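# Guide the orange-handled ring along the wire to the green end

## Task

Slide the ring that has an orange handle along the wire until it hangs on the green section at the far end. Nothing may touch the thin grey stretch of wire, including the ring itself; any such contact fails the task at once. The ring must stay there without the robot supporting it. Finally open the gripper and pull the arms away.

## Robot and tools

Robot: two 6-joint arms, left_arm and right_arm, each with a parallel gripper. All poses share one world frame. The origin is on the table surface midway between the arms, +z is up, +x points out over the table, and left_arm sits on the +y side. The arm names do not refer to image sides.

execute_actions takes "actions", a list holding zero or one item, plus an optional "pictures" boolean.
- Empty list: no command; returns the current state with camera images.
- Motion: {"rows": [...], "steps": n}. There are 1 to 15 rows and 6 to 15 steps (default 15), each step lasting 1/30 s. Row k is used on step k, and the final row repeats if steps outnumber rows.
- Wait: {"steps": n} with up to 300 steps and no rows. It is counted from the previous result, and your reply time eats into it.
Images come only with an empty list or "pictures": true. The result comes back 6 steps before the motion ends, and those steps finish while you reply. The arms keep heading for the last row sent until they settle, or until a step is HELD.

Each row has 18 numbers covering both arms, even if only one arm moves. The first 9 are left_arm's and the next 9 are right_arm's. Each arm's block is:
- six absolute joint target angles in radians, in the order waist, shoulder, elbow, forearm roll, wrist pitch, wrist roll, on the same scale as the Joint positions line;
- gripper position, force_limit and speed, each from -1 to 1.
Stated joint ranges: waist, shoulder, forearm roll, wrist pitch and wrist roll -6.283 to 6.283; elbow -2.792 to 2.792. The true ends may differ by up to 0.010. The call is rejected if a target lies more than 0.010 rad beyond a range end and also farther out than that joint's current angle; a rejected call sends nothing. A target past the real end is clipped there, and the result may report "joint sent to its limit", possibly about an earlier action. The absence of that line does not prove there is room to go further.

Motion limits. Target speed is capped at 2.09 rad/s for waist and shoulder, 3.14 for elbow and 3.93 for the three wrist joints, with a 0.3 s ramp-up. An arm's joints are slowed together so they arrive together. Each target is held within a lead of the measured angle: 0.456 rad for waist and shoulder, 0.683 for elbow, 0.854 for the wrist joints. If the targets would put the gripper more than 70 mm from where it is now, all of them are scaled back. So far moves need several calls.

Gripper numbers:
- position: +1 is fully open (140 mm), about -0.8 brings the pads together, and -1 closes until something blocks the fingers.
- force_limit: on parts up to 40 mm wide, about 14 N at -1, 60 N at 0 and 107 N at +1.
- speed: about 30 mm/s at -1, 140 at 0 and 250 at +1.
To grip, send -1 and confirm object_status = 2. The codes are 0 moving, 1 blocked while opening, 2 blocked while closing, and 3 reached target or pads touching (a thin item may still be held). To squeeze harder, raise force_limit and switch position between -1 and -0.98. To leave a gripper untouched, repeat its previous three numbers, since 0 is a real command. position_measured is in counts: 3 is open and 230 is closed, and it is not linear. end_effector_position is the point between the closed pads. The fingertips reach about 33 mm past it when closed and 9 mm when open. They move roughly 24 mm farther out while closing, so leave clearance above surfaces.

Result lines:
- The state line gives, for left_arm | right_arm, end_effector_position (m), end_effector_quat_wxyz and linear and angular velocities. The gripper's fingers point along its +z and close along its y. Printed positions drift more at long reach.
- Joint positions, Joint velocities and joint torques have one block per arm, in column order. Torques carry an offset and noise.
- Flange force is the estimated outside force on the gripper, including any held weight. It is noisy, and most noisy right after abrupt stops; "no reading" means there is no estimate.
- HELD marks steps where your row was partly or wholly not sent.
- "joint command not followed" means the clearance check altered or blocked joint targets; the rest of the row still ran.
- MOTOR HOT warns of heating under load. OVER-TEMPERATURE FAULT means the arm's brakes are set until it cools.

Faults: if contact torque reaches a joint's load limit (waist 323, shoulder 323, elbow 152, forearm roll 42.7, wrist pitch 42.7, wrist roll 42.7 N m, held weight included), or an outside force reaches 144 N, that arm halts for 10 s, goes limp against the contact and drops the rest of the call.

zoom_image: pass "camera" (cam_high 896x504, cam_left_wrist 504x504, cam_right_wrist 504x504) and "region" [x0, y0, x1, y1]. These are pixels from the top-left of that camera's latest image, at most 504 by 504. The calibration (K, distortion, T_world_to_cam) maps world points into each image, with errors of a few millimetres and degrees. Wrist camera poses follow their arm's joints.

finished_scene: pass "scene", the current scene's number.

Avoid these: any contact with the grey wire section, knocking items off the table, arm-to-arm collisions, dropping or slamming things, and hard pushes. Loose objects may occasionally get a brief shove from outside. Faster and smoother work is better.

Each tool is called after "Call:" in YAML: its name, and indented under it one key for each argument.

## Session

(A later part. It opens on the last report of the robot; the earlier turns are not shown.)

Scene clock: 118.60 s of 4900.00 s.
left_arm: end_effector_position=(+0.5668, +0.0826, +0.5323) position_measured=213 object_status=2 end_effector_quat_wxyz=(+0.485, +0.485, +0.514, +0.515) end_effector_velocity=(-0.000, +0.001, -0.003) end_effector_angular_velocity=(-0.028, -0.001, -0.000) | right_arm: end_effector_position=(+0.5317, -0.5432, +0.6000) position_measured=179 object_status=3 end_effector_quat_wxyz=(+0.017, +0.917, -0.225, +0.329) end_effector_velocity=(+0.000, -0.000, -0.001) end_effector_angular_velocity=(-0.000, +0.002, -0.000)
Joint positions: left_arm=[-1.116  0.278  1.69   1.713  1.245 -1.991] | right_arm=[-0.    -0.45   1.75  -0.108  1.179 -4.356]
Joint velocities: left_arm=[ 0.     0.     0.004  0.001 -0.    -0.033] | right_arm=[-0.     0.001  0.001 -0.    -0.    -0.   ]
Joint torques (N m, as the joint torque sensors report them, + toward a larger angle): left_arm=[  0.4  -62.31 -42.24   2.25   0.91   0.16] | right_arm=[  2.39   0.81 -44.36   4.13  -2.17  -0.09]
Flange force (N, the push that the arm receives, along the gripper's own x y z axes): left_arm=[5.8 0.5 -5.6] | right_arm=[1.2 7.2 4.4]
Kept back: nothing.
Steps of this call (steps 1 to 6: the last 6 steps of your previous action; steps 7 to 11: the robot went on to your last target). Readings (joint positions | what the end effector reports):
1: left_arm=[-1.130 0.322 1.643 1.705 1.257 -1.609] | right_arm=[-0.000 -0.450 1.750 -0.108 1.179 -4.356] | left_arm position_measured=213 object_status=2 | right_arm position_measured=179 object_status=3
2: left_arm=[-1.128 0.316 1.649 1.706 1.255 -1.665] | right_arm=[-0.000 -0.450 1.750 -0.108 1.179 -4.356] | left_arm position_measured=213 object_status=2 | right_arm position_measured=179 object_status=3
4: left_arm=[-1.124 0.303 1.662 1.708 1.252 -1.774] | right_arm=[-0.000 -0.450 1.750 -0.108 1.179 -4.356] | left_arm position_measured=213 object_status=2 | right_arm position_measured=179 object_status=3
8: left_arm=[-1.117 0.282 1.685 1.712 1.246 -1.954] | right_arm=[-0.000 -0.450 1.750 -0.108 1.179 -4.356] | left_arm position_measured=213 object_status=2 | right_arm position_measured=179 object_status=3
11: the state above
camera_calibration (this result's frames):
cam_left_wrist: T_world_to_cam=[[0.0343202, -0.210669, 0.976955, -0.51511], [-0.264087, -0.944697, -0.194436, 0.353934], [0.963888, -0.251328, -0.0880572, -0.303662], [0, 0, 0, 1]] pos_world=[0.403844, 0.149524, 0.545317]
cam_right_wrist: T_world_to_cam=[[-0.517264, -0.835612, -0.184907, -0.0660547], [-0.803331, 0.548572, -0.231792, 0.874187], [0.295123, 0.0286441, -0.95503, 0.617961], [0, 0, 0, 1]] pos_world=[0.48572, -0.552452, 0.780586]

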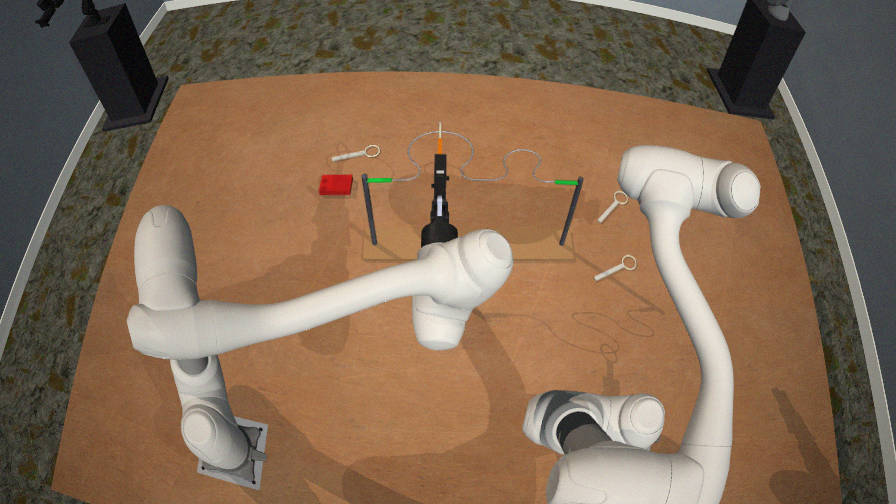

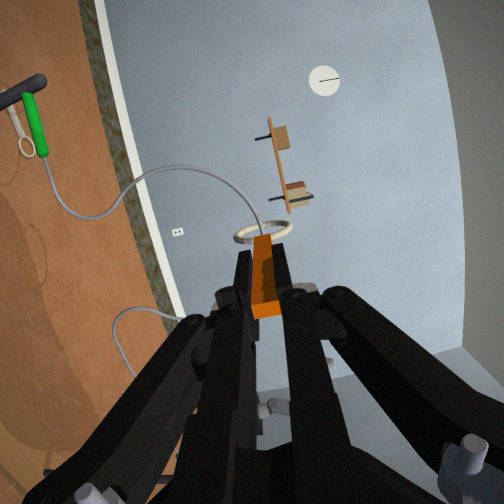

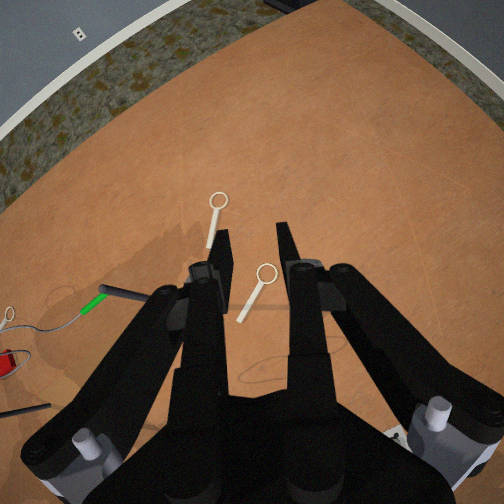

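Call:
execute_actions:
  actions:
    - {"rows":[[-1.1149,0.2766,1.6923,1.7138,1.2443,-2.0068,-1,0.2,-0.4,0,-0.45,1.75,-0.1084,1.1786,-4.3564,-0.4,-0.5,-0.2],[-1.1138,0.2738,1.6962,1.7146,1.2435,-2.0335,-1,0.2,-0.4,0,-0.45,1.75,-0.1084,1.1786,-4.3564,-0.4,-0.5,-0.2],[-1.1123,0.2699,1.7018,1.7158,1.2424,-2.0724,-1,0.2,-0.4,0,-0.45,1.75,-0.1084,1.1786,-4.3564,-0.4,-0.5,-0.2],[-1.1104,0.2652,1.7088,1.7174,1.241,-2.1204,-1,0.2,-0.4,0,-0.45,1.75,-0.1084,1.1786,-4.3564,-0.4,-0.5,-0.2],[-1.1083,0.2601,1.7167,1.7193,1.2395,-2.1747,-1,0.2,-0.4,0,-0.45,1.75,-0.1084,1.1786,-4.3564,-0.4,-0.5,-0.2],[-1.1061,0.2549,1.7251,1.7214,1.238,-2.2323,-1,0.2,-0.4,0,-0.45,1.75,-0.1084,1.1786,-4.3564,-0.4,-0.5,-0.2],[-1.1038,0.2498,1.7341,1.7237,1.2365,-2.2934,-1,0.2,-0.4,0,-0.45,1.75,-0.1084,1.1786,-4.3564,-0.4,-0.5,-0.2],[-1.1015,0.2449,1.7431,1.7262,1.2351,-2.3548,-1,0.2,-0.4,0,-0.45,1.75,-0.1084,1.1786,-4.3564,-0.4,-0.5,-0.2],[-1.0992,0.2403,1.7523,1.7288,1.2337,-2.4165,-1,0.2,-0.4,0,-0.45,1.75,-0.1084,1.1786,-4.3564,-0.4,-0.5,-0.2],[-1.097,0.2359,1.7615,1.7315,1.2325,-2.4787,-1,0.2,-0.4,0,-0.45,1.75,-0.1084,1.1786,-4.3564,-0.4,-0.5,-0.2],[-1.0947,0.2318,1.7708,1.7343,1.2313,-2.5412,-1,0.2,-0.4,0,-0.45,1.75,-0.1084,1.1786,-4.3564,-0.4,-0.5,-0.2],[-1.0925,0.228,1.7802,1.7373,1.2302,-2.6041,-1,0.2,-0.4,0,-0.45,1.75,-0.1084,1.1786,-4.3564,-0.4,-0.5,-0.2],[-1.0903,0.2248,1.7896,1.7405,1.2293,-2.6676,-1,0.2,-0.4,0,-0.45,1.75,-0.1084,1.1786,-4.3564,-0.4,-0.5,-0.2],[-1.0883,0.222,1.7987,1.7438,1.2286,-2.7313,-1,0.2,-0.4,0,-0.45,1.75,-0.1084,1.1786,-4.3564,-0.4,-0.5,-0.2],[-1.0863,0.2195,1.8077,1.7471,1.228,-2.7952,-1,0.2,-0.4,0,-0.45,1.75,-0.1084,1.1786,-4.3564,-0.4,-0.5,-0.2]],"steps":15}

Call:
execute_actions:
  actions:
    - {"rows":[[-1.0844,0.2175,1.8165,1.7504,1.2275,-2.8594,-1,0.2,-0.4,0,-0.45,1.75,-0.1084,1.1786,-4.3564,-0.4,-0.5,-0.2],[-1.0826,0.2159,1.8251,1.7538,1.2272,-2.9237,-1,0.2,-0.4,0,-0.45,1.75,-0.1084,1.1786,-4.3564,-0.4,-0.5,-0.2],[-1.0809,0.2147,1.8335,1.7572,1.227,-2.9883,-1,0.2,-0.4,0,-0.45,1.75,-0.1084,1.1786,-4.3564,-0.4,-0.5,-0.2],[-1.0793,0.2139,1.8418,1.7607,1.227,-3.053,-1,0.2,-0.4,0,-0.45,1.75,-0.1084,1.1786,-4.3564,-0.4,-0.5,-0.2],[-1.0778,0.2135,1.8498,1.7641,1.2271,-3.118,-1,0.2,-0.4,0,-0.45,1.75,-0.1084,1.1786,-4.3564,-0.4,-0.5,-0.2],[-1.0763,0.2135,1.8577,1.7677,1.2274,-3.1832,-1,0.2,-0.4,0,-0.45,1.75,-0.1084,1.1786,-4.3564,-0.4,-0.5,-0.2],[-1.075,0.2139,1.8654,1.7712,1.2278,-3.2486,-1,0.2,-0.4,0,-0.45,1.75,-0.1084,1.1786,-4.3564,-0.4,-0.5,-0.2],[-1.0739,0.2152,1.8726,1.7748,1.2286,-3.3141,-1,0.2,-0.4,0,-0.45,1.75,-0.1084,1.1786,-4.3564,-0.4,-0.5,-0.2],[-1.073,0.2169,1.8793,1.7782,1.2296,-3.3796,-1,0.2,-0.4,0,-0.45,1.75,-0.1084,1.1786,-4.3564,-0.4,-0.5,-0.2],[-1.0722,0.219,1.8857,1.7815,1.2307,-3.4451,-1,0.2,-0.4,0,-0.45,1.75,-0.1084,1.1786,-4.3564,-0.4,-0.5,-0.2],[-1.0716,0.2214,1.8916,1.7848,1.232,-3.5106,-1,0.2,-0.4,0,-0.45,1.75,-0.1084,1.1786,-4.3564,-0.4,-0.5,-0.2],[-1.0711,0.2242,1.8972,1.7879,1.2333,-3.5761,-1,0.2,-0.4,0,-0.45,1.75,-0.1084,1.1786,-4.3564,-0.4,-0.5,-0.2],[-1.0707,0.2275,1.9023,1.791,1.2348,-3.6416,-1,0.2,-0.4,0,-0.45,1.75,-0.1084,1.1786,-4.3564,-0.4,-0.5,-0.2],[-1.0705,0.2311,1.907,1.7939,1.2365,-3.7071,-1,0.2,-0.4,0,-0.45,1.75,-0.1084,1.1786,-4.3564,-0.4,-0.5,-0.2],[-1.0704,0.2351,1.9113,1.7968,1.2383,-3.7725,-1,0.2,-0.4,0,-0.45,1.75,-0.1084,1.1786,-4.3564,-0.4,-0.5,-0.2]],"steps":15}

Call:
execute_actions:
  actions:
    - {"rows":[[-1.0705,0.2394,1.9152,1.7996,1.2402,-3.8379,-1,0.2,-0.4,0,-0.45,1.75,-0.1084,1.1786,-4.3564,-0.4,-0.5,-0.2],[-1.0707,0.2442,1.9187,1.8022,1.2422,-3.9032,-1,0.2,-0.4,0,-0.45,1.75,-0.1084,1.1786,-4.3564,-0.4,-0.5,-0.2],[-1.0712,0.2496,1.9214,1.8046,1.2445,-3.9652,-1,0.2,-0.4,0,-0.45,1.75,-0.1084,1.1786,-4.3564,-0.4,-0.5,-0.2],[-1.0718,0.2552,1.9235,1.8067,1.2468,-4.0212,-1,0.2,-0.4,0,-0.45,1.75,-0.1084,1.1786,-4.3564,-0.4,-0.5,-0.2],[-1.0725,0.2607,1.9251,1.8086,1.249,-4.0702,-1,0.2,-0.4,0,-0.45,1.75,-0.1084,1.1786,-4.3564,-0.4,-0.5,-0.2],[-1.0734,0.2663,1.9262,1.8103,1.2512,-4.1122,-1,0.2,-0.4,0,-0.45,1.75,-0.1084,1.1786,-4.3564,-0.4,-0.5,-0.2],[-1.0743,0.2719,1.9268,1.8117,1.2534,-4.1472,-1,0.2,-0.4,0,-0.45,1.75,-0.1084,1.1786,-4.3564,-0.4,-0.5,-0.2],[-1.0753,0.2775,1.927,1.8129,1.2556,-4.1752,-1,0.2,-0.4,0,-0.45,1.75,-0.1084,1.1786,-4.3564,-0.4,-0.5,-0.2],[-1.0764,0.2834,1.9268,1.8139,1.2578,-4.1952,-1,0.2,-0.4,0,-0.45,1.75,-0.1084,1.1786,-4.3564,-0.4,-0.5,-0.2],[-1.0775,0.2891,1.9262,1.8148,1.2599,-4.2072,-1,0.2,-0.4,0,-0.45,1.75,-0.1084,1.1786,-4.3564,-0.4,-0.5,-0.2],[-1.0788,0.2949,1.9252,1.8154,1.262,-4.2112,-1,0.2,-0.4,0,-0.45,1.75,-0.1084,1.1786,-4.3564,-0.4,-0.5,-0.2],[-1.0801,0.3009,1.9239,1.8159,1.2642,-4.2062,-1,0.2,-0.4,0,-0.45,1.75,-0.1084,1.1786,-4.3564,-0.4,-0.5,-0.2],[-1.0815,0.307,1.9222,1.8163,1.2664,-4.1912,-1,0.2,-0.4,0,-0.45,1.75,-0.1084,1.1786,-4.3564,-0.4,-0.5,-0.2],[-1.0826,0.3121,1.9208,1.8167,1.2682,-4.1652,-1,0.2,-0.4,0,-0.45,1.75,-0.1084,1.1786,-4.3564,-0.4,-0.5,-0.2],[-1.0836,0.317,1.9199,1.8172,1.2699,-4.1282,-1,0.2,-0.4,0,-0.45,1.75,-0.1084,1.1786,-4.3564,-0.4,-0.5,-0.2]],"steps":15}

Call:
execute_actions:
  actions:
    - {"rows":[[-1.0845,0.3217,1.9194,1.8179,1.2716,-4.0812,-1,0.2,-0.4,0,-0.45,1.75,-0.1084,1.1786,-4.3564,-0.4,-0.5,-0.2],[-1.0852,0.3264,1.9193,1.8188,1.2732,-4.0252,-1,0.2,-0.4,0,-0.45,1.75,-0.1084,1.1786,-4.3564,-0.4,-0.5,-0.2],[-1.0858,0.3308,1.9197,1.8198,1.2749,-3.9622,-1,0.2,-0.4,0,-0.45,1.75,-0.1084,1.1786,-4.3564,-0.4,-0.5,-0.2],[-1.0863,0.3352,1.9205,1.821,1.2765,-3.8942,-1,0.2,-0.4,0,-0.45,1.75,-0.1084,1.1786,-4.3564,-0.4,-0.5,-0.2],[-1.0867,0.3394,1.9217,1.8223,1.2781,-3.8222,-1,0.2,-0.4,0,-0.45,1.75,-0.1084,1.1786,-4.3564,-0.4,-0.5,-0.2],[-1.0869,0.3433,1.9236,1.8239,1.2796,-3.7522,-1,0.2,-0.4,0,-0.45,1.75,-0.1084,1.1786,-4.3564,-0.4,-0.5,-0.2],[-1.0869,0.3468,1.9258,1.8255,1.2811,-3.6822,-1,0.2,-0.4,0,-0.45,1.75,-0.1084,1.1786,-4.3564,-0.4,-0.5,-0.2],[-1.0867,0.3501,1.9284,1.8273,1.2825,-3.6122,-1,0.2,-0.4,0,-0.45,1.75,-0.1084,1.1786,-4.3564,-0.4,-0.5,-0.2],[-1.0864,0.3531,1.9314,1.8293,1.2838,-3.5422,-1,0.2,-0.4,0,-0.45,1.75,-0.1084,1.1786,-4.3564,-0.4,-0.5,-0.2],[-1.086,0.3558,1.9347,1.8313,1.2851,-3.4722,-1,0.2,-0.4,0,-0.45,1.75,-0.1084,1.1786,-4.3564,-0.4,-0.5,-0.2],[-1.0854,0.3581,1.9385,1.8334,1.2862,-3.4022,-1,0.2,-0.4,0,-0.45,1.75,-0.1084,1.1786,-4.3564,-0.4,-0.5,-0.2],[-1.0847,0.3602,1.9426,1.8357,1.2873,-3.3322,-1,0.2,-0.4,0,-0.45,1.75,-0.1084,1.1786,-4.3564,-0.4,-0.5,-0.2],[-1.0838,0.3618,1.9472,1.8381,1.2883,-3.2642,-1,0.2,-0.4,0,-0.45,1.75,-0.1084,1.1786,-4.3564,-0.4,-0.5,-0.2],[-1.0827,0.363,1.952,1.8405,1.2891,-3.1962,-1,0.2,-0.4,0,-0.45,1.75,-0.1084,1.1786,-4.3564,-0.4,-0.5,-0.2],[-1.0816,0.3638,1.957,1.843,1.2899,-3.1282,-1,0.2,-0.4,0,-0.45,1.75,-0.1084,1.1786,-4.3564,-0.4,-0.5,-0.2]],"steps":15}

Call:
execute_actions:
  actions:
    - {"rows":[[-1.0803,0.3642,1.9623,1.8455,1.2905,-3.0602,-1,0.2,-0.4,0,-0.45,1.75,-0.1084,1.1786,-4.3564,-0.4,-0.5,-0.2],[-1.0789,0.3642,1.9677,1.8481,1.291,-2.9922,-1,0.2,-0.4,0,-0.45,1.75,-0.1084,1.1786,-4.3564,-0.4,-0.5,-0.2],[-1.0774,0.3639,1.9734,1.8507,1.2914,-2.9242,-1,0.2,-0.4,0,-0.45,1.75,-0.1084,1.1786,-4.3564,-0.4,-0.5,-0.2],[-1.0757,0.3632,1.9792,1.8533,1.2917,-2.8562,-1,0.2,-0.4,0,-0.45,1.75,-0.1084,1.1786,-4.3564,-0.4,-0.5,-0.2],[-1.0739,0.3619,1.9852,1.856,1.2918,-2.7902,-1,0.2,-0.4,0,-0.45,1.75,-0.1084,1.1786,-4.3564,-0.4,-0.5,-0.2],[-1.0721,0.3603,1.9911,1.8585,1.2917,-2.7282,-1,0.2,-0.4,0,-0.45,1.75,-0.1084,1.1786,-4.3564,-0.4,-0.5,-0.2],[-1.0702,0.3583,1.9971,1.8611,1.2915,-2.6712,-1,0.2,-0.4,0,-0.45,1.75,-0.1084,1.1786,-4.3564,-0.4,-0.5,-0.2],[-1.0682,0.3559,2.003,1.8636,1.2912,-2.6192,-1,0.2,-0.4,0,-0.45,1.75,-0.1084,1.1786,-4.3564,-0.4,-0.5,-0.2],[-1.0662,0.3532,2.0088,1.866,1.2908,-2.5732,-1,0.2,-0.4,0,-0.45,1.75,-0.1084,1.1786,-4.3564,-0.4,-0.5,-0.2],[-1.0641,0.3502,2.0146,1.8684,1.2902,-2.5332,-1,0.2,-0.4,0,-0.45,1.75,-0.1084,1.1786,-4.3564,-0.4,-0.5,-0.2],[-1.062,0.3468,2.0204,1.8707,1.2895,-2.4992,-1,0.2,-0.4,0,-0.45,1.75,-0.1084,1.1786,-4.3564,-0.4,-0.5,-0.2],[-1.0595,0.3428,2.0265,1.8733,1.2885,-2.471,-1,0.2,-0.4,0,-0.45,1.75,-0.1084,1.1786,-4.3564,-0.4,-0.5,-0.2],[-1.0567,0.3383,2.0333,1.8761,1.2874,-2.449,-1,0.2,-0.4,0,-0.45,1.75,-0.1084,1.1786,-4.3564,-0.4,-0.5,-0.2],[-1.0536,0.3334,2.0407,1.8792,1.2861,-2.434,-1,0.2,-0.4,0,-0.45,1.75,-0.1084,1.1786,-4.3564,-0.4,-0.5,-0.2],[-1.0503,0.328,2.0489,1.8826,1.2848,-2.426,-1,0.2,-0.4,0,-0.45,1.75,-0.1084,1.1786,-4.3564,-0.4,-0.5,-0.2]],"steps":15}

Call:
execute_actions:
  actions:
    - {"rows":[[-1.0469,0.3226,2.057,1.886,1.2834,-2.424,-1,0.2,-0.4,0,-0.45,1.75,-0.1084,1.1786,-4.3564,-0.4,-0.5,-0.2],[-1.0436,0.3173,2.0651,1.8894,1.282,-2.427,-1,0.2,-0.4,0,-0.45,1.75,-0.1084,1.1786,-4.3564,-0.4,-0.5,-0.2],[-1.0403,0.3119,2.0733,1.8928,1.2807,-2.431,-1,0.2,-0.4,0,-0.45,1.75,-0.1084,1.1786,-4.3564,-0.4,-0.5,-0.2],[-1.0369,0.3065,2.0814,1.8962,1.2793,-2.435,-1,0.2,-0.4,0,-0.45,1.75,-0.1084,1.1786,-4.3564,-0.4,-0.5,-0.2],[-1.0332,0.3012,2.0892,1.8999,1.2778,-2.439,-1,0.2,-0.4,0,-0.45,1.75,-0.1084,1.1786,-4.3564,-0.4,-0.5,-0.2],[-1.0294,0.2958,2.0971,1.9036,1.2762,-2.4425,-1,0.2,-0.4,0,-0.45,1.75,-0.1084,1.1786,-4.3564,-0.4,-0.5,-0.2],[-1.0257,0.2905,2.1049,1.9073,1.2747,-2.446,-1,0.2,-0.4,0,-0.45,1.75,-0.1084,1.1786,-4.3564,-0.4,-0.5,-0.2],[-1.0223,0.2856,2.1121,1.9107,1.2733,-2.4491,-1,0.2,-0.4,0,-0.45,1.75,-0.1084,1.1786,-4.3564,-0.4,-0.5,-0.2],[-1.0192,0.2811,2.1186,1.9138,1.272,-2.4519,-1,0.2,-0.4,0,-0.45,1.75,-0.1084,1.1786,-4.3564,-0.4,-0.5,-0.2],[-1.0165,0.2773,2.1241,1.9164,1.2709,-2.4543,-1,0.2,-0.4,0,-0.45,1.75,-0.1084,1.1786,-4.3564,-0.4,-0.5,-0.2],[-1.0143,0.2742,2.1287,1.9186,1.27,-2.4562,-1,0.2,-0.4,0,-0.45,1.75,-0.1084,1.1786,-4.3564,-0.4,-0.5,-0.2],[-1.0128,0.272,2.132,1.9201,1.2693,-2.4576,-1,0.2,-0.4,0,-0.45,1.75,-0.1084,1.1786,-4.3564,-0.4,-0.5,-0.2],[-1.012,0.2709,2.1336,1.9209,1.269,-2.4583,-1,0.2,-0.4,0,-0.45,1.75,-0.1084,1.1786,-4.3564,-0.4,-0.5,-0.2]],"steps":13}

Call:
execute_actions:
  actions:
    - {"steps":11}
  pictures: true

Scene clock: 126.73 s of 4900.00 s.
left_arm: end_effector_position=(+0.5659, +0.0998, +0.5300) position_measured=213 object_status=2 end_effector_quat_wxyz=(+0.538, +0.426, +0.564, +0.459) end_effector_velocity=(-0.006, +0.105, -0.025) end_effector_angular_velocity=(-1.364, -0.082, -0.001) | right_arm: end_effector_position=(+0.5317, -0.5432, +0.6000) position_measured=179 object_status=3 end_effector_quat_wxyz=(+0.017, +0.917, -0.225, +0.329) end_effector_velocity=(+0.000, +0.000, +0.001) end_effector_angular_velocity=(+0.000, -0.001, -0.000)
Joint positions: left_arm=[-1.106  0.256  1.724  1.721  1.238 -2.223] | right_arm=[-0.    -0.45   1.75  -0.108  1.179 -4.356]
Joint velocities: left_arm=[ 0.057 -0.127  0.216  0.056 -0.039 -1.467] | right_arm=[-0.     0.    -0.001  0.    -0.     0.   ]
Joint torques (N m, as the joint torque sensors report them, + toward a larger angle): left_arm=[  2.52 -62.32 -39.8    1.76   1.16   0.33] | right_arm=[  1.87   1.34 -44.03   4.18  -2.15  -0.14]
Flange force (N, the push that the arm receives, along the gripper's own x y z axes): left_arm=[4.7 3.6 -5.6] | right_arm=[0.4 5.2 3.1]
Steps of this call (steps 1 to 30: the robot went on to your last target; steps 31 to 90: nothing new was sent; then 4.83 s passed at rest; steps 91 to 99: the first 9 steps of this action). Readings (joint positions | what the end effector reports):
91: left_arm=[-1.115 0.278 1.690 1.713 1.245 -1.992] | right_arm=[-0.000 -0.450 1.750 -0.108 1.179 -4.356] | left_arm position_measured=213 object_status=2 | right_arm position_measured=179 object_status=3
92: left_arm=[-1.115 0.278 1.691 1.713 1.245 -1.998] | right_arm=[-0.000 -0.450 1.750 -0.108 1.179 -4.356] | left_arm position_measured=213 object_status=2 | right_arm position_measured=179 object_status=3
94: left_arm=[-1.114 0.274 1.696 1.714 1.244 -2.031] | right_arm=[-0.000 -0.450 1.750 -0.108 1.179 -4.356] | left_arm position_measured=213 object_status=2 | right_arm position_measured=179 object_status=3
98: left_arm=[-1.108 0.260 1.717 1.719 1.240 -2.175] | right_arm=[-0.000 -0.450 1.750 -0.108 1.179 -4.356] | left_arm position_measured=213 object_status=2 | right_arm position_measured=179 object_status=3
99: the state above

Scene clock: 127.23 s of 4900.00 s.
left_arm: end_effector_position=(+0.5628, +0.1498, +0.4937) position_measured=213 object_status=2 end_effector_quat_wxyz=(+0.675, +0.170, +0.686, +0.211) end_effector_velocity=(-0.005, +0.066, -0.112) end_effector_angular_velocity=(-1.646, -0.094, -0.007) | right_arm: end_effector_position=(+0.5317, -0.5432, +0.6000) position_measured=179 object_status=3 end_effector_quat_wxyz=(+0.017, +0.917, -0.225, +0.329) end_effector_velocity=(-0.000, -0.000, +0.000) end_effector_angular_velocity=(-0.000, -0.001, -0.000)
Joint positions: left_arm=[-1.078  0.214  1.85   1.764  1.227 -3.122] | right_arm=[-0.    -0.45   1.75  -0.108  1.179 -4.356]
Joint velocities: left_arm=[ 0.041 -0.003  0.229  0.101 -0.    -1.892] | right_arm=[-0.    -0.001 -0.    -0.     0.    -0.   ]
Joint torques (N m, as the joint torque sensors report them, + toward a larger angle): left_arm=[  2.27 -52.8  -40.37   1.71   1.27  -0.03] | right_arm=[  2.22   1.92 -44.16   4.1   -2.15  -0.15]
Flange force (N, the push that the arm receives, along the gripper's own x y z axes): left_arm=[1.0 6.4 -9.5] | right_arm=[0.0 7.1 3.3]
Steps of this call (steps 1 to 6: the last 6 steps of your previous action; steps 7 to 15: the first 9 steps of this action). Readings (joint positions | what the end effector reports):
7: left_arm=[-1.092 0.228 1.782 1.738 1.230 -2.619] | right_arm=[-0.000 -0.450 1.750 -0.108 1.179 -4.356] | left_arm position_measured=213 object_status=2 | right_arm position_measured=179 object_status=3
8: left_arm=[-1.090 0.225 1.791 1.741 1.230 -2.680] | right_arm=[-0.000 -0.450 1.750 -0.108 1.179 -4.356] | left_arm position_measured=213 object_status=2 | right_arm position_measured=179 object_status=3
10: left_arm=[-1.086 0.220 1.808 1.748 1.228 -2.804] | right_arm=[-0.000 -0.450 1.750 -0.108 1.179 -4.356] | left_arm position_measured=213 object_status=2 | right_arm position_measured=179 object_status=3
14: left_arm=[-1.079 0.215 1.842 1.761 1.227 -3.058] | right_arm=[-0.000 -0.450 1.750 -0.108 1.179 -4.356] | left_arm position_measured=213 object_status=2 | right_arm position_measured=179 object_status=3
15: the state above

Scene clock: 127.73 s of 4900.00 s.
left_arm: end_effector_position=(+0.5629, +0.1582, +0.4283) position_measured=213 object_status=2 end_effector_quat_wxyz=(+0.703, -0.117, +0.697, -0.074) end_effector_velocity=(+0.001, -0.042, -0.135) end_effector_angular_velocity=(-1.207, -0.075, -0.004) | right_arm: end_effector_position=(+0.5317, -0.5432, +0.6000) position_measured=179 object_status=3 end_effector_quat_wxyz=(+0.017, +0.917, -0.225, +0.329) end_effector_velocity=(-0.000, -0.000, -0.000) end_effector_angular_velocity=(-0.000, +0.001, -0.000)
Joint positions: left_arm=[-1.072  0.263  1.924  1.808  1.25  -4.066] | right_arm=[-0.    -0.45   1.75  -0.108  1.179 -4.356]
Joint velocities: left_arm=[-0.029  0.185  0.046  0.06   0.074 -1.442] | right_arm=[-0.  0.  0. -0.  0. -0.]
Joint torques (N m, as the joint torque sensors report them, + toward a larger angle): left_arm=[  2.4  -58.87 -38.26   1.52   1.89   0.4 ] | right_arm=[  2.12   1.96 -43.99   4.03  -2.21  -0.25]
Flange force (N, the push that the arm receives, along the gripper's own x y z axes): left_arm=[-3.8 1.9 -8.0] | right_arm=[0.0 6.4 2.7]
Steps of this call (steps 1 to 6: the last 6 steps of your previous action; steps 7 to 15: the first 9 steps of this action). Readings (joint positions | what the end effector reports):
7: left_arm=[-1.072 0.223 1.896 1.788 1.233 -3.576] | right_arm=[-0.000 -0.450 1.750 -0.108 1.179 -4.356] | left_arm position_measured=213 object_status=2 | right_arm position_measured=179 object_status=3
8: left_arm=[-1.071 0.227 1.901 1.791 1.235 -3.641] | right_arm=[-0.000 -0.450 1.750 -0.108 1.179 -4.356] | left_arm position_measured=213 object_status=2 | right_arm position_measured=179 object_status=3
10: left_arm=[-1.071 0.236 1.910 1.796 1.239 -3.772] | right_arm=[-0.000 -0.450 1.750 -0.108 1.179 -4.356] | left_arm position_measured=213 object_status=2 | right_arm position_measured=179 object_status=3
14: left_arm=[-1.071 0.257 1.922 1.806 1.247 -4.015] | right_arm=[-0.000 -0.450 1.750 -0.108 1.179 -4.356] | left_arm position_measured=213 object_status=2 | right_arm position_measured=179 object_status=3
15: the state above

Scene clock: 128.23 s of 4900.00 s.
left_arm: end_effector_position=(+0.5639, +0.1352, +0.3810) position_measured=213 object_status=2 end_effector_quat_wxyz=(+0.706, +0.004, +0.707, +0.047) end_effector_velocity=(-0.000, -0.010, -0.084) end_effector_angular_velocity=(+1.966, +0.118, -0.001) | right_arm: end_effector_position=(+0.5317, -0.5432, +0.6000) position_measured=179 object_status=3 end_effector_quat_wxyz=(+0.017, +0.917, -0.225, +0.329) end_effector_velocity=(+0.000, -0.000, -0.000) end_effector_angular_velocity=(-0.000, +0.000, -0.000)
Joint positions: left_arm=[-1.086  0.34   1.922  1.823  1.278 -3.798] | right_arm=[-0.    -0.45   1.75  -0.108  1.179 -4.356]
Joint velocities: left_arm=[-0.006  0.103  0.042  0.04   0.04   1.824] | right_arm=[-0.     0.001 -0.    -0.     0.    -0.   ]
Joint torques (N m, as the joint torque sensors report them, + toward a larger angle): left_arm=[  1.01 -68.01 -35.61   1.53   2.2   -0.14] | right_arm=[  1.57   2.17 -44.03   4.19  -2.14  -0.15]
Flange force (N, the push that the arm receives, along the gripper's own x y z axes): left_arm=[-2.7 3.5 -2.6] | right_arm=[-0.8 4.7 2.9]
Steps of this call (steps 1 to 6: the last 6 steps of your previous action; steps 7 to 15: the first 9 steps of this action). Readings (joint positions | what the end effector reports):
7: left_arm=[-1.082 0.309 1.922 1.816 1.267 -4.172] | right_arm=[-0.000 -0.450 1.750 -0.108 1.179 -4.356] | left_arm position_measured=213 object_status=2 | right_arm position_measured=179 object_status=3
8: left_arm=[-1.083 0.313 1.921 1.817 1.269 -4.144] | right_arm=[-0.000 -0.450 1.750 -0.108 1.179 -4.356] | left_arm position_measured=213 object_status=2 | right_arm position_measured=179 object_status=3
10: left_arm=[-1.084 0.322 1.920 1.818 1.272 -4.070] | right_arm=[-0.000 -0.450 1.750 -0.108 1.179 -4.356] | left_arm position_measured=213 object_status=2 | right_arm position_measured=179 object_status=3
14: left_arm=[-1.086 0.337 1.920 1.822 1.277 -3.859] | right_arm=[-0.000 -0.450 1.750 -0.108 1.179 -4.356] | left_arm position_measured=213 object_status=2 | right_arm position_measured=179 object_status=3
15: the state above

Scene clock: 128.73 s of 4900.00 s.
left_arm: end_effector_position=(+0.5625, +0.1564, +0.3402) position_measured=213 object_status=2 end_effector_quat_wxyz=(+0.580, +0.369, +0.603, +0.404) end_effector_velocity=(-0.004, +0.084, -0.058) end_effector_angular_velocity=(+2.026, +0.130, -0.001) | right_arm: end_effector_position=(+0.5317, -0.5432, +0.6000) position_measured=179 object_status=3 end_effector_quat_wxyz=(+0.017, +0.917, -0.225, +0.329) end_effector_velocity=(-0.000, +0.000, -0.000) end_effector_angular_velocity=(-0.000, +0.000, +0.000)
Joint positions: left_arm=[-1.074  0.362  1.985  1.856  1.291 -2.801] | right_arm=[-0.    -0.45   1.75  -0.108  1.179 -4.356]
Joint velocities: left_arm=[ 0.054 -0.026  0.178  0.077 -0.     1.868] | right_arm=[ 0. -0.  0. -0. -0. -0.]
Joint torques (N m, as the joint torque sensors report them, + toward a larger angle): left_arm=[  0.25 -69.71 -35.03   0.81   2.03   0.46] | right_arm=[  2.15   1.64 -44.16   4.17  -2.09  -0.11]
Flange force (N, the push that the arm receives, along the gripper's own x y z axes): left_arm=[4.8 4.6 -2.0] | right_arm=[0.1 6.7 3.3]
Steps of this call (steps 1 to 6: the last 6 steps of your previous action; steps 7 to 15: the first 9 steps of this action). Readings (joint positions | what the end effector reports):
7: left_arm=[-1.085 0.359 1.943 1.836 1.287 -3.337] | right_arm=[-0.000 -0.450 1.750 -0.108 1.179 -4.356] | left_arm position_measured=213 object_status=2 | right_arm position_measured=179 object_status=3
8: left_arm=[-1.084 0.361 1.948 1.838 1.288 -3.270] | right_arm=[-0.000 -0.450 1.750 -0.108 1.179 -4.356] | left_arm position_measured=213 object_status=2 | right_arm position_measured=179 object_status=3
10: left_arm=[-1.082 0.363 1.957 1.843 1.289 -3.134] | right_arm=[-0.000 -0.450 1.750 -0.108 1.179 -4.356] | left_arm position_measured=213 object_status=2 | right_arm position_measured=179 object_status=3
14: left_arm=[-1.076 0.363 1.979 1.853 1.291 -2.865] | right_arm=[-0.000 -0.450 1.750 -0.108 1.179 -4.356] | left_arm position_measured=213 object_status=2 | right_arm position_measured=179 object_status=3
15: the state above

Scene clock: 129.17 s of 4900.00 s.
left_arm: end_effector_position=(+0.5590, +0.2152, +0.3361) position_measured=213 object_status=2 end_effector_quat_wxyz=(+0.485, +0.485, +0.515, +0.515) end_effector_velocity=(-0.008, +0.142, +0.001) end_effector_angular_velocity=(-0.006, -0.001, +0.001) | right_arm: end_effector_position=(+0.5317, -0.5432, +0.6000) position_measured=179 object_status=3 end_effector_quat_wxyz=(+0.017, +0.917, -0.225, +0.329) end_effector_velocity=(+0.001, -0.000, -0.001) end_effector_angular_velocity=(+0.001, +0.002, -0.000)
Joint positions: left_arm=[-1.034  0.302  2.088  1.9    1.278 -2.439] | right_arm=[-0.    -0.45   1.75  -0.108  1.179 -4.356]
Joint velocities: left_arm=[ 0.108 -0.159  0.234  0.107 -0.044 -0.104] | right_arm=[-0.     0.001  0.     0.     0.     0.   ]
Joint torques (N m, as the joint torque sensors report them, + toward a larger angle): left_arm=[  3.84 -61.17 -34.49   1.62   2.37   0.11] | right_arm=[  1.68   1.44 -44.57   4.05  -2.07  -0.12]
Flange force (N, the push that the arm receives, along the gripper's own x y z axes): left_arm=[2.9 3.5 -9.9] | right_arm=[-0.4 5.3 4.2]
Steps of this call (steps 1 to 6: the last 6 steps of your previous action; steps 7 to 13: the first 7 steps of this action). Readings (joint positions | what the end effector reports):
7: left_arm=[-1.056 0.337 2.034 1.877 1.288 -2.461] | right_arm=[-0.000 -0.450 1.750 -0.108 1.179 -4.356] | left_arm position_measured=213 object_status=2 | right_arm position_measured=179 object_status=3
8: left_arm=[-1.052 0.331 2.045 1.881 1.286 -2.440] | right_arm=[-0.000 -0.450 1.750 -0.108 1.179 -4.356] | left_arm position_measured=213 object_status=2 | right_arm position_measured=179 object_status=3
10: left_arm=[-1.044 0.318 2.064 1.889 1.282 -2.429] | right_arm=[-0.000 -0.450 1.750 -0.108 1.179 -4.356] | left_arm position_measured=213 object_status=2 | right_arm position_measured=179 object_status=3
13: the state above

Scene clock: 129.53 s of 4900.00 s.
left_arm: end_effector_position=(+0.5572, +0.2428, +0.3360) position_measured=213 object_status=2 end_effector_quat_wxyz=(+0.485, +0.485, +0.515, +0.515) end_effector_velocity=(-0.001, +0.000, -0.001) end_effector_angular_velocity=(+0.001, -0.000, -0.002) | right_arm: end_effector_position=(+0.5317, -0.5432, +0.6000) position_measured=179 object_status=3 end_effector_quat_wxyz=(+0.017, +0.917, -0.225, +0.329) end_effector_velocity=(+0.000, +0.000, +0.001) end_effector_angular_velocity=(+0.000, -0.001, +0.000)
Joint positions: left_arm=[-1.012  0.271  2.133  1.921  1.269 -2.458] | right_arm=[-0.    -0.45   1.75  -0.108  1.179 -4.356]
Joint velocities: left_arm=[-0.    -0.     0.002  0.002 -0.    -0.001] | right_arm=[ 0.     0.    -0.001  0.     0.    -0.   ]
Joint torques (N m, as the joint torque sensors report them, + toward a larger angle): left_arm=[  2.32 -56.6  -33.78   1.23   2.16   0.39] | right_arm=[  1.94   1.83 -43.99   4.18  -2.07  -0.11]
Flange force (N, the push that the arm receives, along the gripper's own x y z axes): left_arm=[3.6 3.1 -7.9] | right_arm=[0.2 5.9 2.8]
Kept back: nothing.
Steps of this call (steps 1 to 6: the last 6 steps of your previous action; steps 7 to 11: the robot went on to your last target). Readings (joint positions | what the end effector reports):
1: left_arm=[-1.030 0.296 2.096 1.903 1.276 -2.442] | right_arm=[-0.000 -0.450 1.750 -0.108 1.179 -4.356] | left_arm position_measured=213 object_status=2 | right_arm position_measured=179 object_status=3
2: left_arm=[-1.026 0.291 2.104 1.907 1.275 -2.445] | right_arm=[-0.000 -0.450 1.750 -0.108 1.179 -4.356] | left_arm position_measured=213 object_status=2 | right_arm position_measured=179 object_status=3
4: left_arm=[-1.020 0.282 2.118 1.913 1.272 -2.451] | right_arm=[-0.000 -0.450 1.750 -0.108 1.179 -4.356] | left_arm position_measured=213 object_status=2 | right_arm position_measured=179 object_status=3
8: left_arm=[-1.012 0.271 2.133 1.920 1.269 -2.458] | right_arm=[-0.000 -0.450 1.750 -0.108 1.179 -4.356] | left_arm position_measured=213 object_status=2 | right_arm position_measured=179 object_status=3
11: the state above
camera_calibration (this result's frames):
cam_left_wrist: T_world_to_cam=[[0.03431, -0.209556, 0.977194, -0.289604], [-0.263996, -0.944941, -0.19337, 0.46424], [0.963913, -0.25134, -0.0877428, -0.271529], [0, 0, 0, 1]] pos_world=[0.394224, 0.309745, 0.348945]
cam_right_wrist: T_world_to_cam=[[-0.517264, -0.835612, -0.184907, -0.0660548], [-0.803331, 0.548572, -0.231792, 0.874187], [0.295123, 0.0286441, -0.95503, 0.617961], [0, 0, 0, 1]] pos_world=[0.48572, -0.552452, 0.780586]

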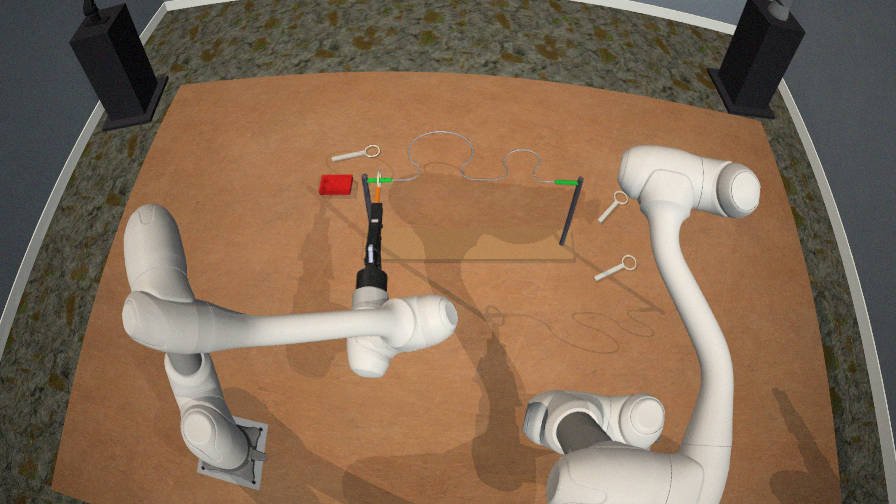

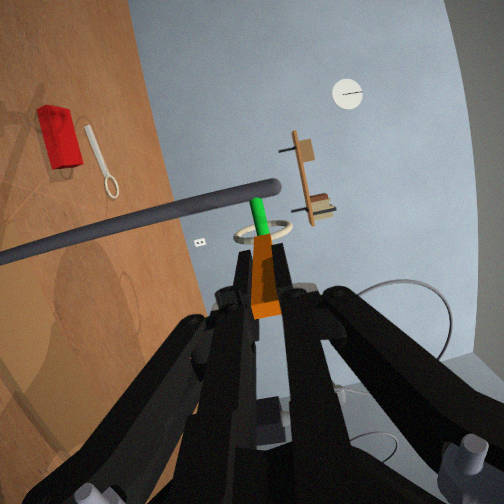

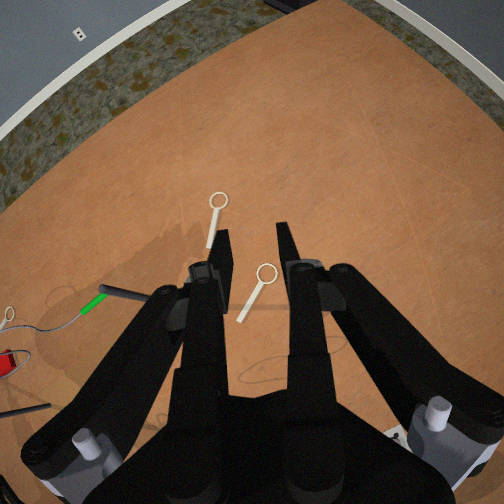

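Call:
zoom_image:
  camera: "cam_left_wrist"
  region: [220, 170, 310, 260]

Call:
zoom_image:
  camera: "cam_high"
  region: [350, 155, 420, 225]

Region (220, 170, 310, 260) of cam_left_wrist's 504x504 image, scaled by 5.600, with more detail than that image has.

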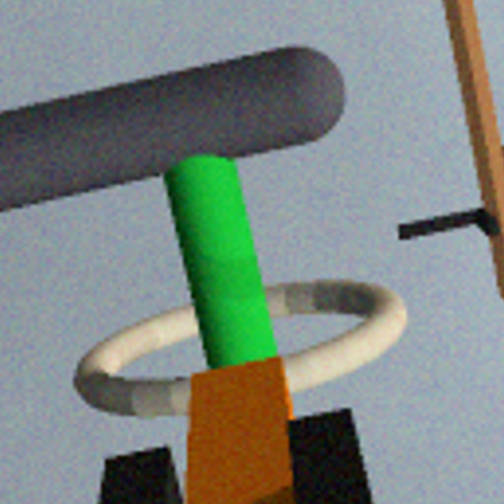

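Region (350, 155, 420, 225) of cam_high's 896x504 image, scaled by 7.200, with more detail than that image has.

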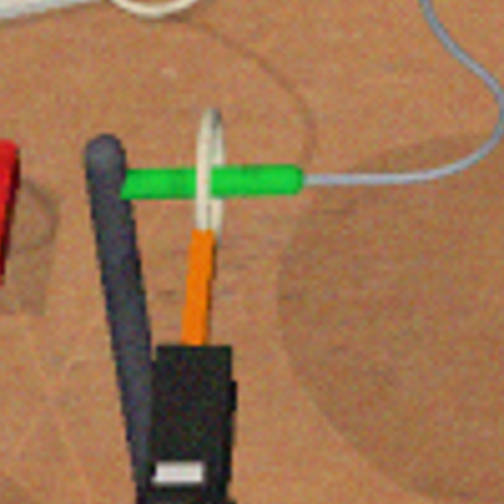

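Call:
execute_actions:
  actions:
    - {"rows":[[-1.012,0.2727,2.1344,1.9217,1.2699,-2.4609,-1,0.2,-0.4,0,-0.45,1.75,-0.1084,1.1786,-4.3564,-0.4,-0.5,-0.2],[-1.012,0.2759,2.1357,1.923,1.2715,-2.4653,-1,0.2,-0.4,0,-0.45,1.75,-0.1084,1.1786,-4.3564,-0.4,-0.5,-0.2],[-1.012,0.2801,2.1374,1.9247,1.2735,-2.4711,-1,0.2,-0.4,0,-0.45,1.75,-0.1084,1.1786,-4.3564,-0.4,-0.5,-0.2],[-1.012,0.2846,2.1394,1.9265,1.2758,-2.4775,-1,0.2,-0.4,0,-0.45,1.75,-0.1084,1.1786,-4.3564,-0.4,-0.5,-0.2],[-1.012,0.2888,2.1411,1.9282,1.2778,-2.4833,-1,0.2,-0.4,0,-0.45,1.75,-0.1084,1.1786,-4.3564,-0.4,-0.5,-0.2],[-1.012,0.292,2.1424,1.9295,1.2794,-2.4877,-1,0.2,-0.4,0,-0.45,1.75,-0.1084,1.1786,-4.3564,-0.4,-0.5,-0.2],[-1.012,0.2938,2.1432,1.9303,1.2803,-2.4903,-1,0.2,-0.4,0,-0.45,1.75,-0.1084,1.1786,-4.3564,-0.4,-0.5,-0.2],[-1.012,0.2938,2.1432,1.9303,1.2803,-2.4903,-1,0.2,-0.4,0,-0.45,1.75,-0.1084,1.1786,-4.3564,-0.4,-0.5,-0.2],[-1.012,0.2938,2.1432,1.9303,1.2803,-2.4903,-1,0.2,-0.4,0,-0.45,1.75,-0.1084,1.1786,-4.3564,-0.4,-0.5,-0.2],[-1.012,0.2938,2.1432,1.9303,1.2803,-2.4903,0.357,0.2,-0.2,0,-0.45,1.75,-0.1084,1.1786,-4.3564,-0.4,-0.5,-0.2],[-1.012,0.2938,2.1432,1.9303,1.2803,-2.4903,0.357,0.2,-0.2,0,-0.45,1.75,-0.1084,1.1786,-4.3564,-0.4,-0.5,-0.2],[-1.012,0.2938,2.1432,1.9303,1.2803,-2.4903,0.357,0.2,-0.2,0,-0.45,1.75,-0.1084,1.1786,-4.3564,-0.4,-0.5,-0.2],[-1.012,0.2938,2.1432,1.9303,1.2803,-2.4903,0.357,0.2,-0.2,0,-0.45,1.75,-0.1084,1.1786,-4.3564,-0.4,-0.5,-0.2],[-1.012,0.2938,2.1432,1.9303,1.2803,-2.4903,0.357,0.2,-0.2,0,-0.45,1.75,-0.1084,1.1786,-4.3564,-0.4,-0.5,-0.2],[-1.0119,0.2955,2.1438,1.931,1.2811,-2.4926,0.357,0.2,-0.2,0,-0.45,1.75,-0.1084,1.1786,-4.3564,-0.4,-0.5,-0.2]],"steps":15}

Call:
execute_actions:
  actions:
    - {"rows":[[-1.0117,0.2989,2.145,1.9323,1.2825,-2.497,0.357,0.2,-0.2,0,-0.45,1.75,-0.1084,1.1786,-4.3564,-0.4,-0.5,-0.2],[-1.0114,0.3035,2.1464,1.9342,1.2844,-2.5029,0.357,0.2,-0.2,0,-0.45,1.75,-0.1084,1.1786,-4.3564,-0.4,-0.5,-0.2],[-1.0108,0.3086,2.1479,1.9365,1.2864,-2.5095,0.357,0.2,-0.2,0,-0.45,1.75,-0.1084,1.1786,-4.3564,-0.4,-0.5,-0.2],[-1.0101,0.3143,2.1494,1.939,1.2885,-2.5166,0.357,0.2,-0.2,0,-0.45,1.75,-0.1084,1.1786,-4.3564,-0.4,-0.5,-0.2],[-1.0091,0.32,2.1507,1.9417,1.2905,-2.5236,0.357,0.2,-0.2,0,-0.45,1.75,-0.1084,1.1786,-4.3564,-0.4,-0.5,-0.2],[-1.0078,0.3263,2.152,1.9449,1.2925,-2.5312,0.357,0.2,-0.2,0,-0.45,1.75,-0.1084,1.1786,-4.3564,-0.4,-0.5,-0.2],[-1.0063,0.3326,2.153,1.9481,1.2943,-2.5386,0.357,0.2,-0.2,0,-0.45,1.75,-0.1084,1.1786,-4.3564,-0.4,-0.5,-0.2],[-1.0045,0.3388,2.1538,1.9515,1.2959,-2.5458,0.357,0.2,-0.2,0,-0.45,1.75,-0.1084,1.1786,-4.3564,-0.4,-0.5,-0.2],[-1.0026,0.3448,2.1543,1.9549,1.2973,-2.5526,0.357,0.2,-0.2,0,-0.45,1.75,-0.1084,1.1786,-4.3564,-0.4,-0.5,-0.2],[-1.0005,0.3508,2.1547,1.9584,1.2986,-2.5592,0.357,0.2,-0.2,0,-0.45,1.75,-0.1084,1.1786,-4.3564,-0.4,-0.5,-0.2],[-0.998,0.3567,2.1547,1.9621,1.2995,-2.5654,0.357,0.2,-0.2,0,-0.45,1.75,-0.1084,1.1786,-4.3564,-0.4,-0.5,-0.2],[-0.9954,0.3626,2.1545,1.9659,1.3003,-2.5715,0.357,0.2,-0.2,0,-0.45,1.75,-0.1084,1.1786,-4.3564,-0.4,-0.5,-0.2],[-0.9927,0.3684,2.1542,1.9697,1.301,-2.5775,0.357,0.2,-0.2,0,-0.45,1.75,-0.1084,1.1786,-4.3564,-0.4,-0.5,-0.2],[-0.9898,0.3742,2.1537,1.9736,1.3016,-2.5832,0.357,0.2,-0.2,0,-0.45,1.75,-0.1084,1.1786,-4.3564,-0.4,-0.5,-0.2],[-0.9869,0.38,2.1531,1.9775,1.302,-2.5889,0.357,0.2,-0.2,0,-0.45,1.75,-0.1084,1.1786,-4.3564,-0.4,-0.5,-0.2]],"steps":15}

Call:
execute_actions:
  actions:
    - {"rows":[[-0.9837,0.3857,2.1524,1.9816,1.3023,-2.5943,0.357,0.2,-0.2,0,-0.45,1.75,-0.1084,1.1786,-4.3564,-0.4,-0.5,-0.2],[-0.9805,0.3914,2.1515,1.9856,1.3026,-2.5996,0.357,0.2,-0.2,0,-0.45,1.75,-0.1084,1.1786,-4.3564,-0.4,-0.5,-0.2],[-0.9771,0.397,2.1504,1.9898,1.3027,-2.6048,0.357,0.2,-0.2,0,-0.45,1.75,-0.1084,1.1786,-4.3564,-0.4,-0.5,-0.2],[-0.9736,0.4026,2.1492,1.994,1.3026,-2.6098,0.357,0.2,-0.2,0,-0.45,1.75,-0.1084,1.1786,-4.3564,-0.4,-0.5,-0.2],[-0.97,0.4082,2.1478,1.9983,1.3025,-2.6146,0.357,0.2,-0.2,0,-0.45,1.75,-0.1084,1.1786,-4.3564,-0.4,-0.5,-0.2],[-0.9659,0.4136,2.1458,2.0028,1.302,-2.6187,0.357,0.2,-0.2,0,-0.45,1.75,-0.1084,1.1786,-4.3564,-0.4,-0.5,-0.2],[-0.9618,0.419,2.1438,2.0074,1.3014,-2.6229,0.357,0.2,-0.2,0,-0.45,1.75,-0.1084,1.1786,-4.3564,-0.4,-0.5,-0.2],[-0.9576,0.4246,2.1416,2.0121,1.3009,-2.6272,0.357,0.2,-0.2,0,-0.45,1.75,-0.1084,1.1786,-4.3564,-0.4,-0.5,-0.2],[-0.9533,0.4303,2.1395,2.0169,1.3003,-2.6315,0.357,0.2,-0.2,0,-0.45,1.75,-0.1084,1.1786,-4.3564,-0.4,-0.5,-0.2],[-0.949,0.4359,2.1374,2.0216,1.2998,-2.6358,0.357,0.2,-0.2,0,-0.45,1.75,-0.1084,1.1786,-4.3564,-0.4,-0.5,-0.2],[-0.9448,0.4415,2.1353,2.0264,1.2992,-2.6402,0.357,0.2,-0.2,0,-0.45,1.75,-0.1084,1.1786,-4.3564,-0.4,-0.5,-0.2],[-0.9407,0.4469,2.1333,2.0309,1.2987,-2.6443,0.357,0.2,-0.2,0,-0.45,1.75,-0.1084,1.1786,-4.3564,-0.4,-0.5,-0.2],[-0.9372,0.4516,2.1315,2.0349,1.2983,-2.6479,0.357,0.2,-0.2,0,-0.45,1.75,-0.1084,1.1786,-4.3564,-0.4,-0.5,-0.2],[-0.9346,0.455,2.1302,2.0377,1.2979,-2.6505,0.357,0.2,-0.2,0,-0.45,1.75,-0.1084,1.1786,-4.3564,-0.4,-0.5,-0.2],[-0.9329,0.4572,2.1294,2.0396,1.2977,-2.6522,0.357,0.2,-0.2,0,-0.45,1.75,-0.1084,1.1786,-4.3564,-0.4,-0.5,-0.2]],"steps":15}

Call:
execute_actions:
  actions:
    - {"steps":10}
  pictures: true

Scene clock: 137.57 s of 4900.00 s.
left_arm: end_effector_position=(+0.5572, +0.2429, +0.3206) position_measured=213 object_status=2 end_effector_quat_wxyz=(+0.485, +0.485, +0.515, +0.515) end_effector_velocity=(-0.000, -0.000, -0.018) end_effector_angular_velocity=(-0.001, -0.001, +0.000) | right_arm: end_effector_position=(+0.5317, -0.5432, +0.6000) position_measured=179 object_status=3 end_effector_quat_wxyz=(+0.017, +0.917, -0.225, +0.329) end_effector_velocity=(-0.000, +0.000, +0.000) end_effector_angular_velocity=(-0.000, -0.001, -0.000)
Joint positions: left_arm=[-1.012  0.293  2.143  1.93   1.28  -2.489] | right_arm=[-0.    -0.45   1.75  -0.108  1.179 -4.356]
Joint velocities: left_arm=[-0.001  0.027  0.01   0.01   0.014 -0.037] | right_arm=[-0.    -0.001  0.    -0.     0.     0.   ]
Joint torques (N m, as the joint torque sensors report them, + toward a larger angle): left_arm=[  2.61 -70.39 -37.33   1.16   2.09  -0.07] | right_arm=[  1.82   1.94 -44.26   4.15  -2.05  -0.15]
Flange force (N, the push that the arm receives, along the gripper's own x y z axes): left_arm=[3.4 0.3 -6.5] | right_arm=[-1.1 5.7 3.2]
Steps of this call (steps 1 to 30: the robot went on to your last target; steps 31 to 90: nothing new was sent; then 4.73 s passed at rest; steps 91 to 99: the first 9 steps of this action). Readings (joint positions | what the end effector reports):
91: left_arm=[-1.012 0.271 2.134 1.921 1.269 -2.458] | right_arm=[-0.000 -0.450 1.750 -0.108 1.179 -4.356] | left_arm position_measured=213 object_status=2 | right_arm position_measured=179 object_status=3
92: left_arm=[-1.012 0.272 2.134 1.921 1.269 -2.460] | right_arm=[-0.000 -0.450 1.750 -0.108 1.179 -4.356] | left_arm position_measured=213 object_status=2 | right_arm position_measured=179 object_status=3
94: left_arm=[-1.012 0.276 2.136 1.923 1.271 -2.467] | right_arm=[-0.000 -0.450 1.750 -0.108 1.179 -4.356] | left_arm position_measured=213 object_status=2 | right_arm position_measured=179 object_status=3
98: left_arm=[-1.012 0.291 2.142 1.929 1.279 -2.487] | right_arm=[-0.000 -0.450 1.750 -0.108 1.179 -4.356] | left_arm position_measured=213 object_status=2 | right_arm position_measured=179 object_status=3
99: the state above

Scene clock: 138.07 s of 4900.00 s.
left_arm: end_effector_position=(+0.5606, +0.2431, +0.2961) position_measured=127 object_status=0 end_effector_quat_wxyz=(+0.485, +0.485, +0.515, +0.515) end_effector_velocity=(+0.029, +0.003, -0.108) end_effector_angular_velocity=(+0.001, +0.001, +0.002) | right_arm: end_effector_position=(+0.5317, -0.5432, +0.6000) position_measured=179 object_status=3 end_effector_quat_wxyz=(+0.017, +0.917, -0.225, +0.329) end_effector_velocity=(+0.000, -0.000, +0.000) end_effector_angular_velocity=(+0.000, -0.000, -0.000)
Joint positions: left_arm=[-1.006  0.332  2.153  1.948  1.294 -2.537] | right_arm=[-0.    -0.45   1.75  -0.108  1.179 -4.356]
Joint velocities: left_arm=[ 0.047  0.182  0.027  0.094  0.05  -0.211] | right_arm=[-0.  0. -0.  0.  0.  0.]
Joint torques (N m, as the joint torque sensors report them, + toward a larger angle): left_arm=[  3.16 -58.08 -31.9    0.64   2.13   0.34] | right_arm=[  2.29   1.47 -43.96   4.12  -2.04  -0.08]
Flange force (N, the push that the arm receives, along the gripper's own x y z axes): left_arm=[6.3 6.4 -8.8] | right_arm=[0.7 7.2 3.2]
Steps of this call (steps 1 to 6: the last 6 steps of your previous action; steps 7 to 15: the first 9 steps of this action). Readings (joint positions | what the end effector reports):
7: left_arm=[-1.012 0.295 2.143 1.931 1.281 -2.492] | right_arm=[-0.000 -0.450 1.750 -0.108 1.179 -4.356] | left_arm position_measured=178 object_status=0 | right_arm position_measured=179 object_status=3
8: left_arm=[-1.012 0.297 2.144 1.931 1.282 -2.494] | right_arm=[-0.000 -0.450 1.750 -0.108 1.179 -4.356] | left_arm position_measured=172 object_status=0 | right_arm position_measured=179 object_status=3
10: left_arm=[-1.011 0.304 2.146 1.934 1.285 -2.503] | right_arm=[-0.000 -0.450 1.750 -0.108 1.179 -4.356] | left_arm position_measured=159 object_status=0 | right_arm position_measured=179 object_status=3
14: left_arm=[-1.008 0.326 2.152 1.945 1.292 -2.530] | right_arm=[-0.000 -0.450 1.750 -0.108 1.179 -4.356] | left_arm position_measured=133 object_status=0 | right_arm position_measured=179 object_status=3
15: the state above

Scene clock: 138.57 s of 4900.00 s.
left_arm: end_effector_position=(+0.5882, +0.2446, +0.2515) position_measured=84 object_status=3 end_effector_quat_wxyz=(+0.485, +0.484, +0.515, +0.515) end_effector_velocity=(+0.079, +0.001, -0.075) end_effector_angular_velocity=(-0.000, +0.006, -0.004) | right_arm: end_effector_position=(+0.5317, -0.5432, +0.6000) position_measured=179 object_status=3 end_effector_quat_wxyz=(+0.017, +0.917, -0.225, +0.329) end_effector_velocity=(-0.000, -0.000, +0.001) end_effector_angular_velocity=(-0.001, -0.001, -0.000)
Joint positions: left_arm=[-0.962  0.418  2.144  2.007  1.302 -2.622] | right_arm=[-0.    -0.45   1.75  -0.108  1.179 -4.356]
Joint velocities: left_arm=[ 0.122  0.164 -0.06   0.136 -0.023 -0.127] | right_arm=[-0.    -0.001 -0.    -0.001 -0.    -0.   ]
Joint torques (N m, as the joint torque sensors report them, + toward a larger angle): left_arm=[  1.39 -66.99 -27.69   0.73   2.68   0.79] | right_arm=[  1.59   2.06 -43.99   3.97  -2.14  -0.18]
Flange force (N, the push that the arm receives, along the gripper's own x y z axes): left_arm=[1.2 1.9 -3.1] | right_arm=[-1.0 5.1 2.4]
Steps of this call (steps 1 to 6: the last 6 steps of your previous action; steps 7 to 15: the first 9 steps of this action). Readings (joint positions | what the end effector reports):
7: left_arm=[-0.990 0.373 2.154 1.973 1.301 -2.582] | right_arm=[-0.000 -0.450 1.750 -0.108 1.179 -4.356] | left_arm position_measured=85 object_status=0 | right_arm position_measured=179 object_status=3
8: left_arm=[-0.987 0.379 2.153 1.977 1.302 -2.588] | right_arm=[-0.000 -0.450 1.750 -0.108 1.179 -4.356] | left_arm position_measured=84 object_status=0 | right_arm position_measured=179 object_status=3
10: left_arm=[-0.981 0.391 2.152 1.985 1.302 -2.599] | right_arm=[-0.000 -0.450 1.750 -0.108 1.179 -4.356] | left_arm position_measured=84 object_status=0 | right_arm position_measured=179 object_status=3
14: left_arm=[-0.966 0.413 2.146 2.002 1.303 -2.618] | right_arm=[-0.000 -0.450 1.750 -0.108 1.179 -4.356] | left_arm position_measured=84 object_status=3 | right_arm position_measured=179 object_status=3
15: the state above

Scene clock: 138.90 s of 4900.00 s.
left_arm: end_effector_position=(+0.6070, +0.2458, +0.2338) position_measured=84 object_status=3 end_effector_quat_wxyz=(+0.485, +0.485, +0.515, +0.515) end_effector_velocity=(+0.002, -0.001, -0.001) end_effector_angular_velocity=(-0.001, -0.002, -0.002) | right_arm: end_effector_position=(+0.5317, -0.5432, +0.6000) position_measured=179 object_status=3 end_effector_quat_wxyz=(+0.017, +0.917, -0.225, +0.329) end_effector_velocity=(-0.000, +0.000, +0.001) end_effector_angular_velocity=(+0.000, -0.002, +0.000)
Joint positions: left_arm=[-0.933  0.457  2.129  2.039  1.298 -2.652] | right_arm=[-0.    -0.45   1.75  -0.108  1.179 -4.356]
Joint velocities: left_arm=[ 0.002  0.004 -0.002  0.005  0.001 -0.004] | right_arm=[ 0.    -0.001 -0.001  0.001 -0.     0.   ]
Joint torques (N m, as the joint torque sensors report them, + toward a larger angle): left_arm=[  3.31 -71.21 -27.67   0.72   2.3    0.19] | right_arm=[  1.89   1.42 -44.12   4.2   -2.14  -0.13]
Flange force (N, the push that the arm receives, along the gripper's own x y z axes): left_arm=[-0.6 2.4 -9.0] | right_arm=[0.3 5.4 3.1]
Kept back: nothing.
Steps of this call (steps 1 to 6: the last 6 steps of your previous action; steps 7 to 10: the robot went on to your last target). Readings (joint positions | what the end effector reports):
1: left_arm=[-0.958 0.424 2.142 2.012 1.301 -2.627] | right_arm=[-0.000 -0.450 1.750 -0.108 1.179 -4.356] | left_arm position_measured=84 object_status=3 | right_arm position_measured=179 object_status=3
2: left_arm=[-0.954 0.430 2.140 2.016 1.301 -2.631] | right_arm=[-0.000 -0.450 1.750 -0.108 1.179 -4.356] | left_arm position_measured=84 object_status=3 | right_arm position_measured=179 object_status=3
4: left_arm=[-0.945 0.441 2.136 2.026 1.299 -2.640] | right_arm=[-0.000 -0.450 1.750 -0.108 1.179 -4.356] | left_arm position_measured=84 object_status=3 | right_arm position_measured=179 object_status=3
8: left_arm=[-0.934 0.456 2.130 2.039 1.298 -2.651] | right_arm=[-0.000 -0.450 1.750 -0.108 1.179 -4.356] | left_arm position_measured=84 object_status=3 | right_arm position_measured=179 object_status=3
10: the state above
camera_calibration (this result's frames):
cam_left_wrist: T_world_to_cam=[[0.0342938, -0.20961, 0.977183, -0.190798], [-0.264099, -0.944903, -0.193417, 0.460532], [0.963886, -0.251441, -0.0877621, -0.32768], [0, 0, 0, 1]] pos_world=[0.444016, 0.312772, 0.246761]
cam_right_wrist: T_world_to_cam=[[-0.517264, -0.835612, -0.184907, -0.0660547], [-0.803331, 0.548572, -0.231791, 0.874187], [0.295123, 0.0286441, -0.95503, 0.617961], [0, 0, 0, 1]] pos_world=[0.48572, -0.552452, 0.780586]

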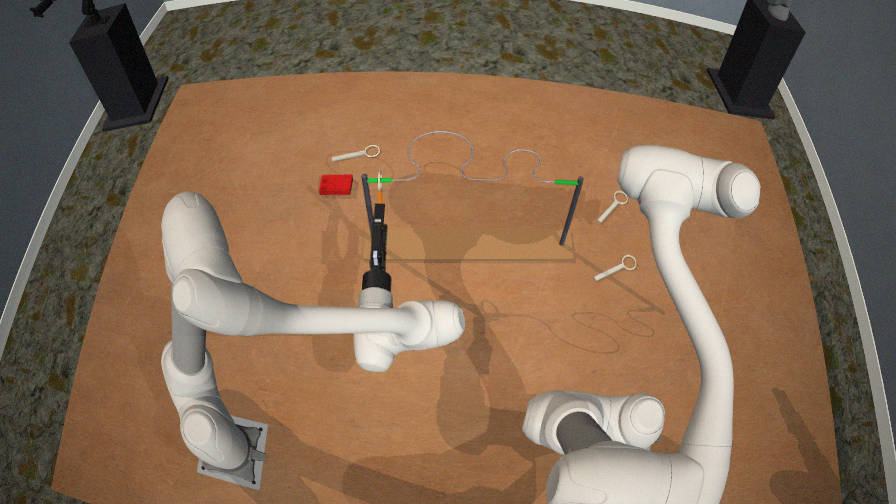

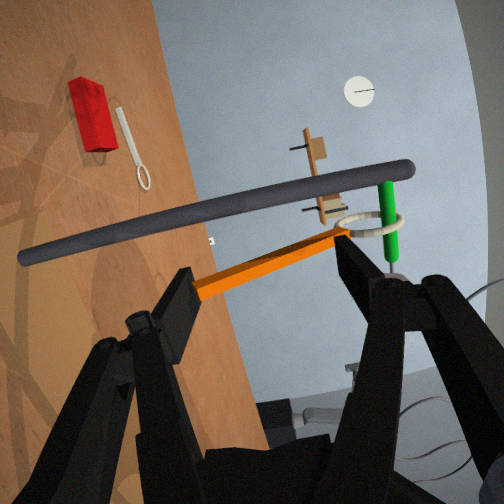

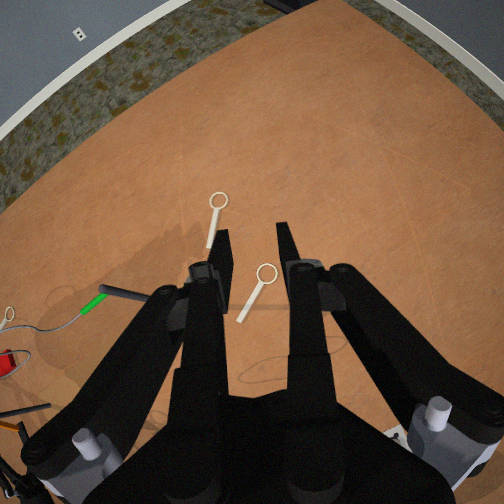

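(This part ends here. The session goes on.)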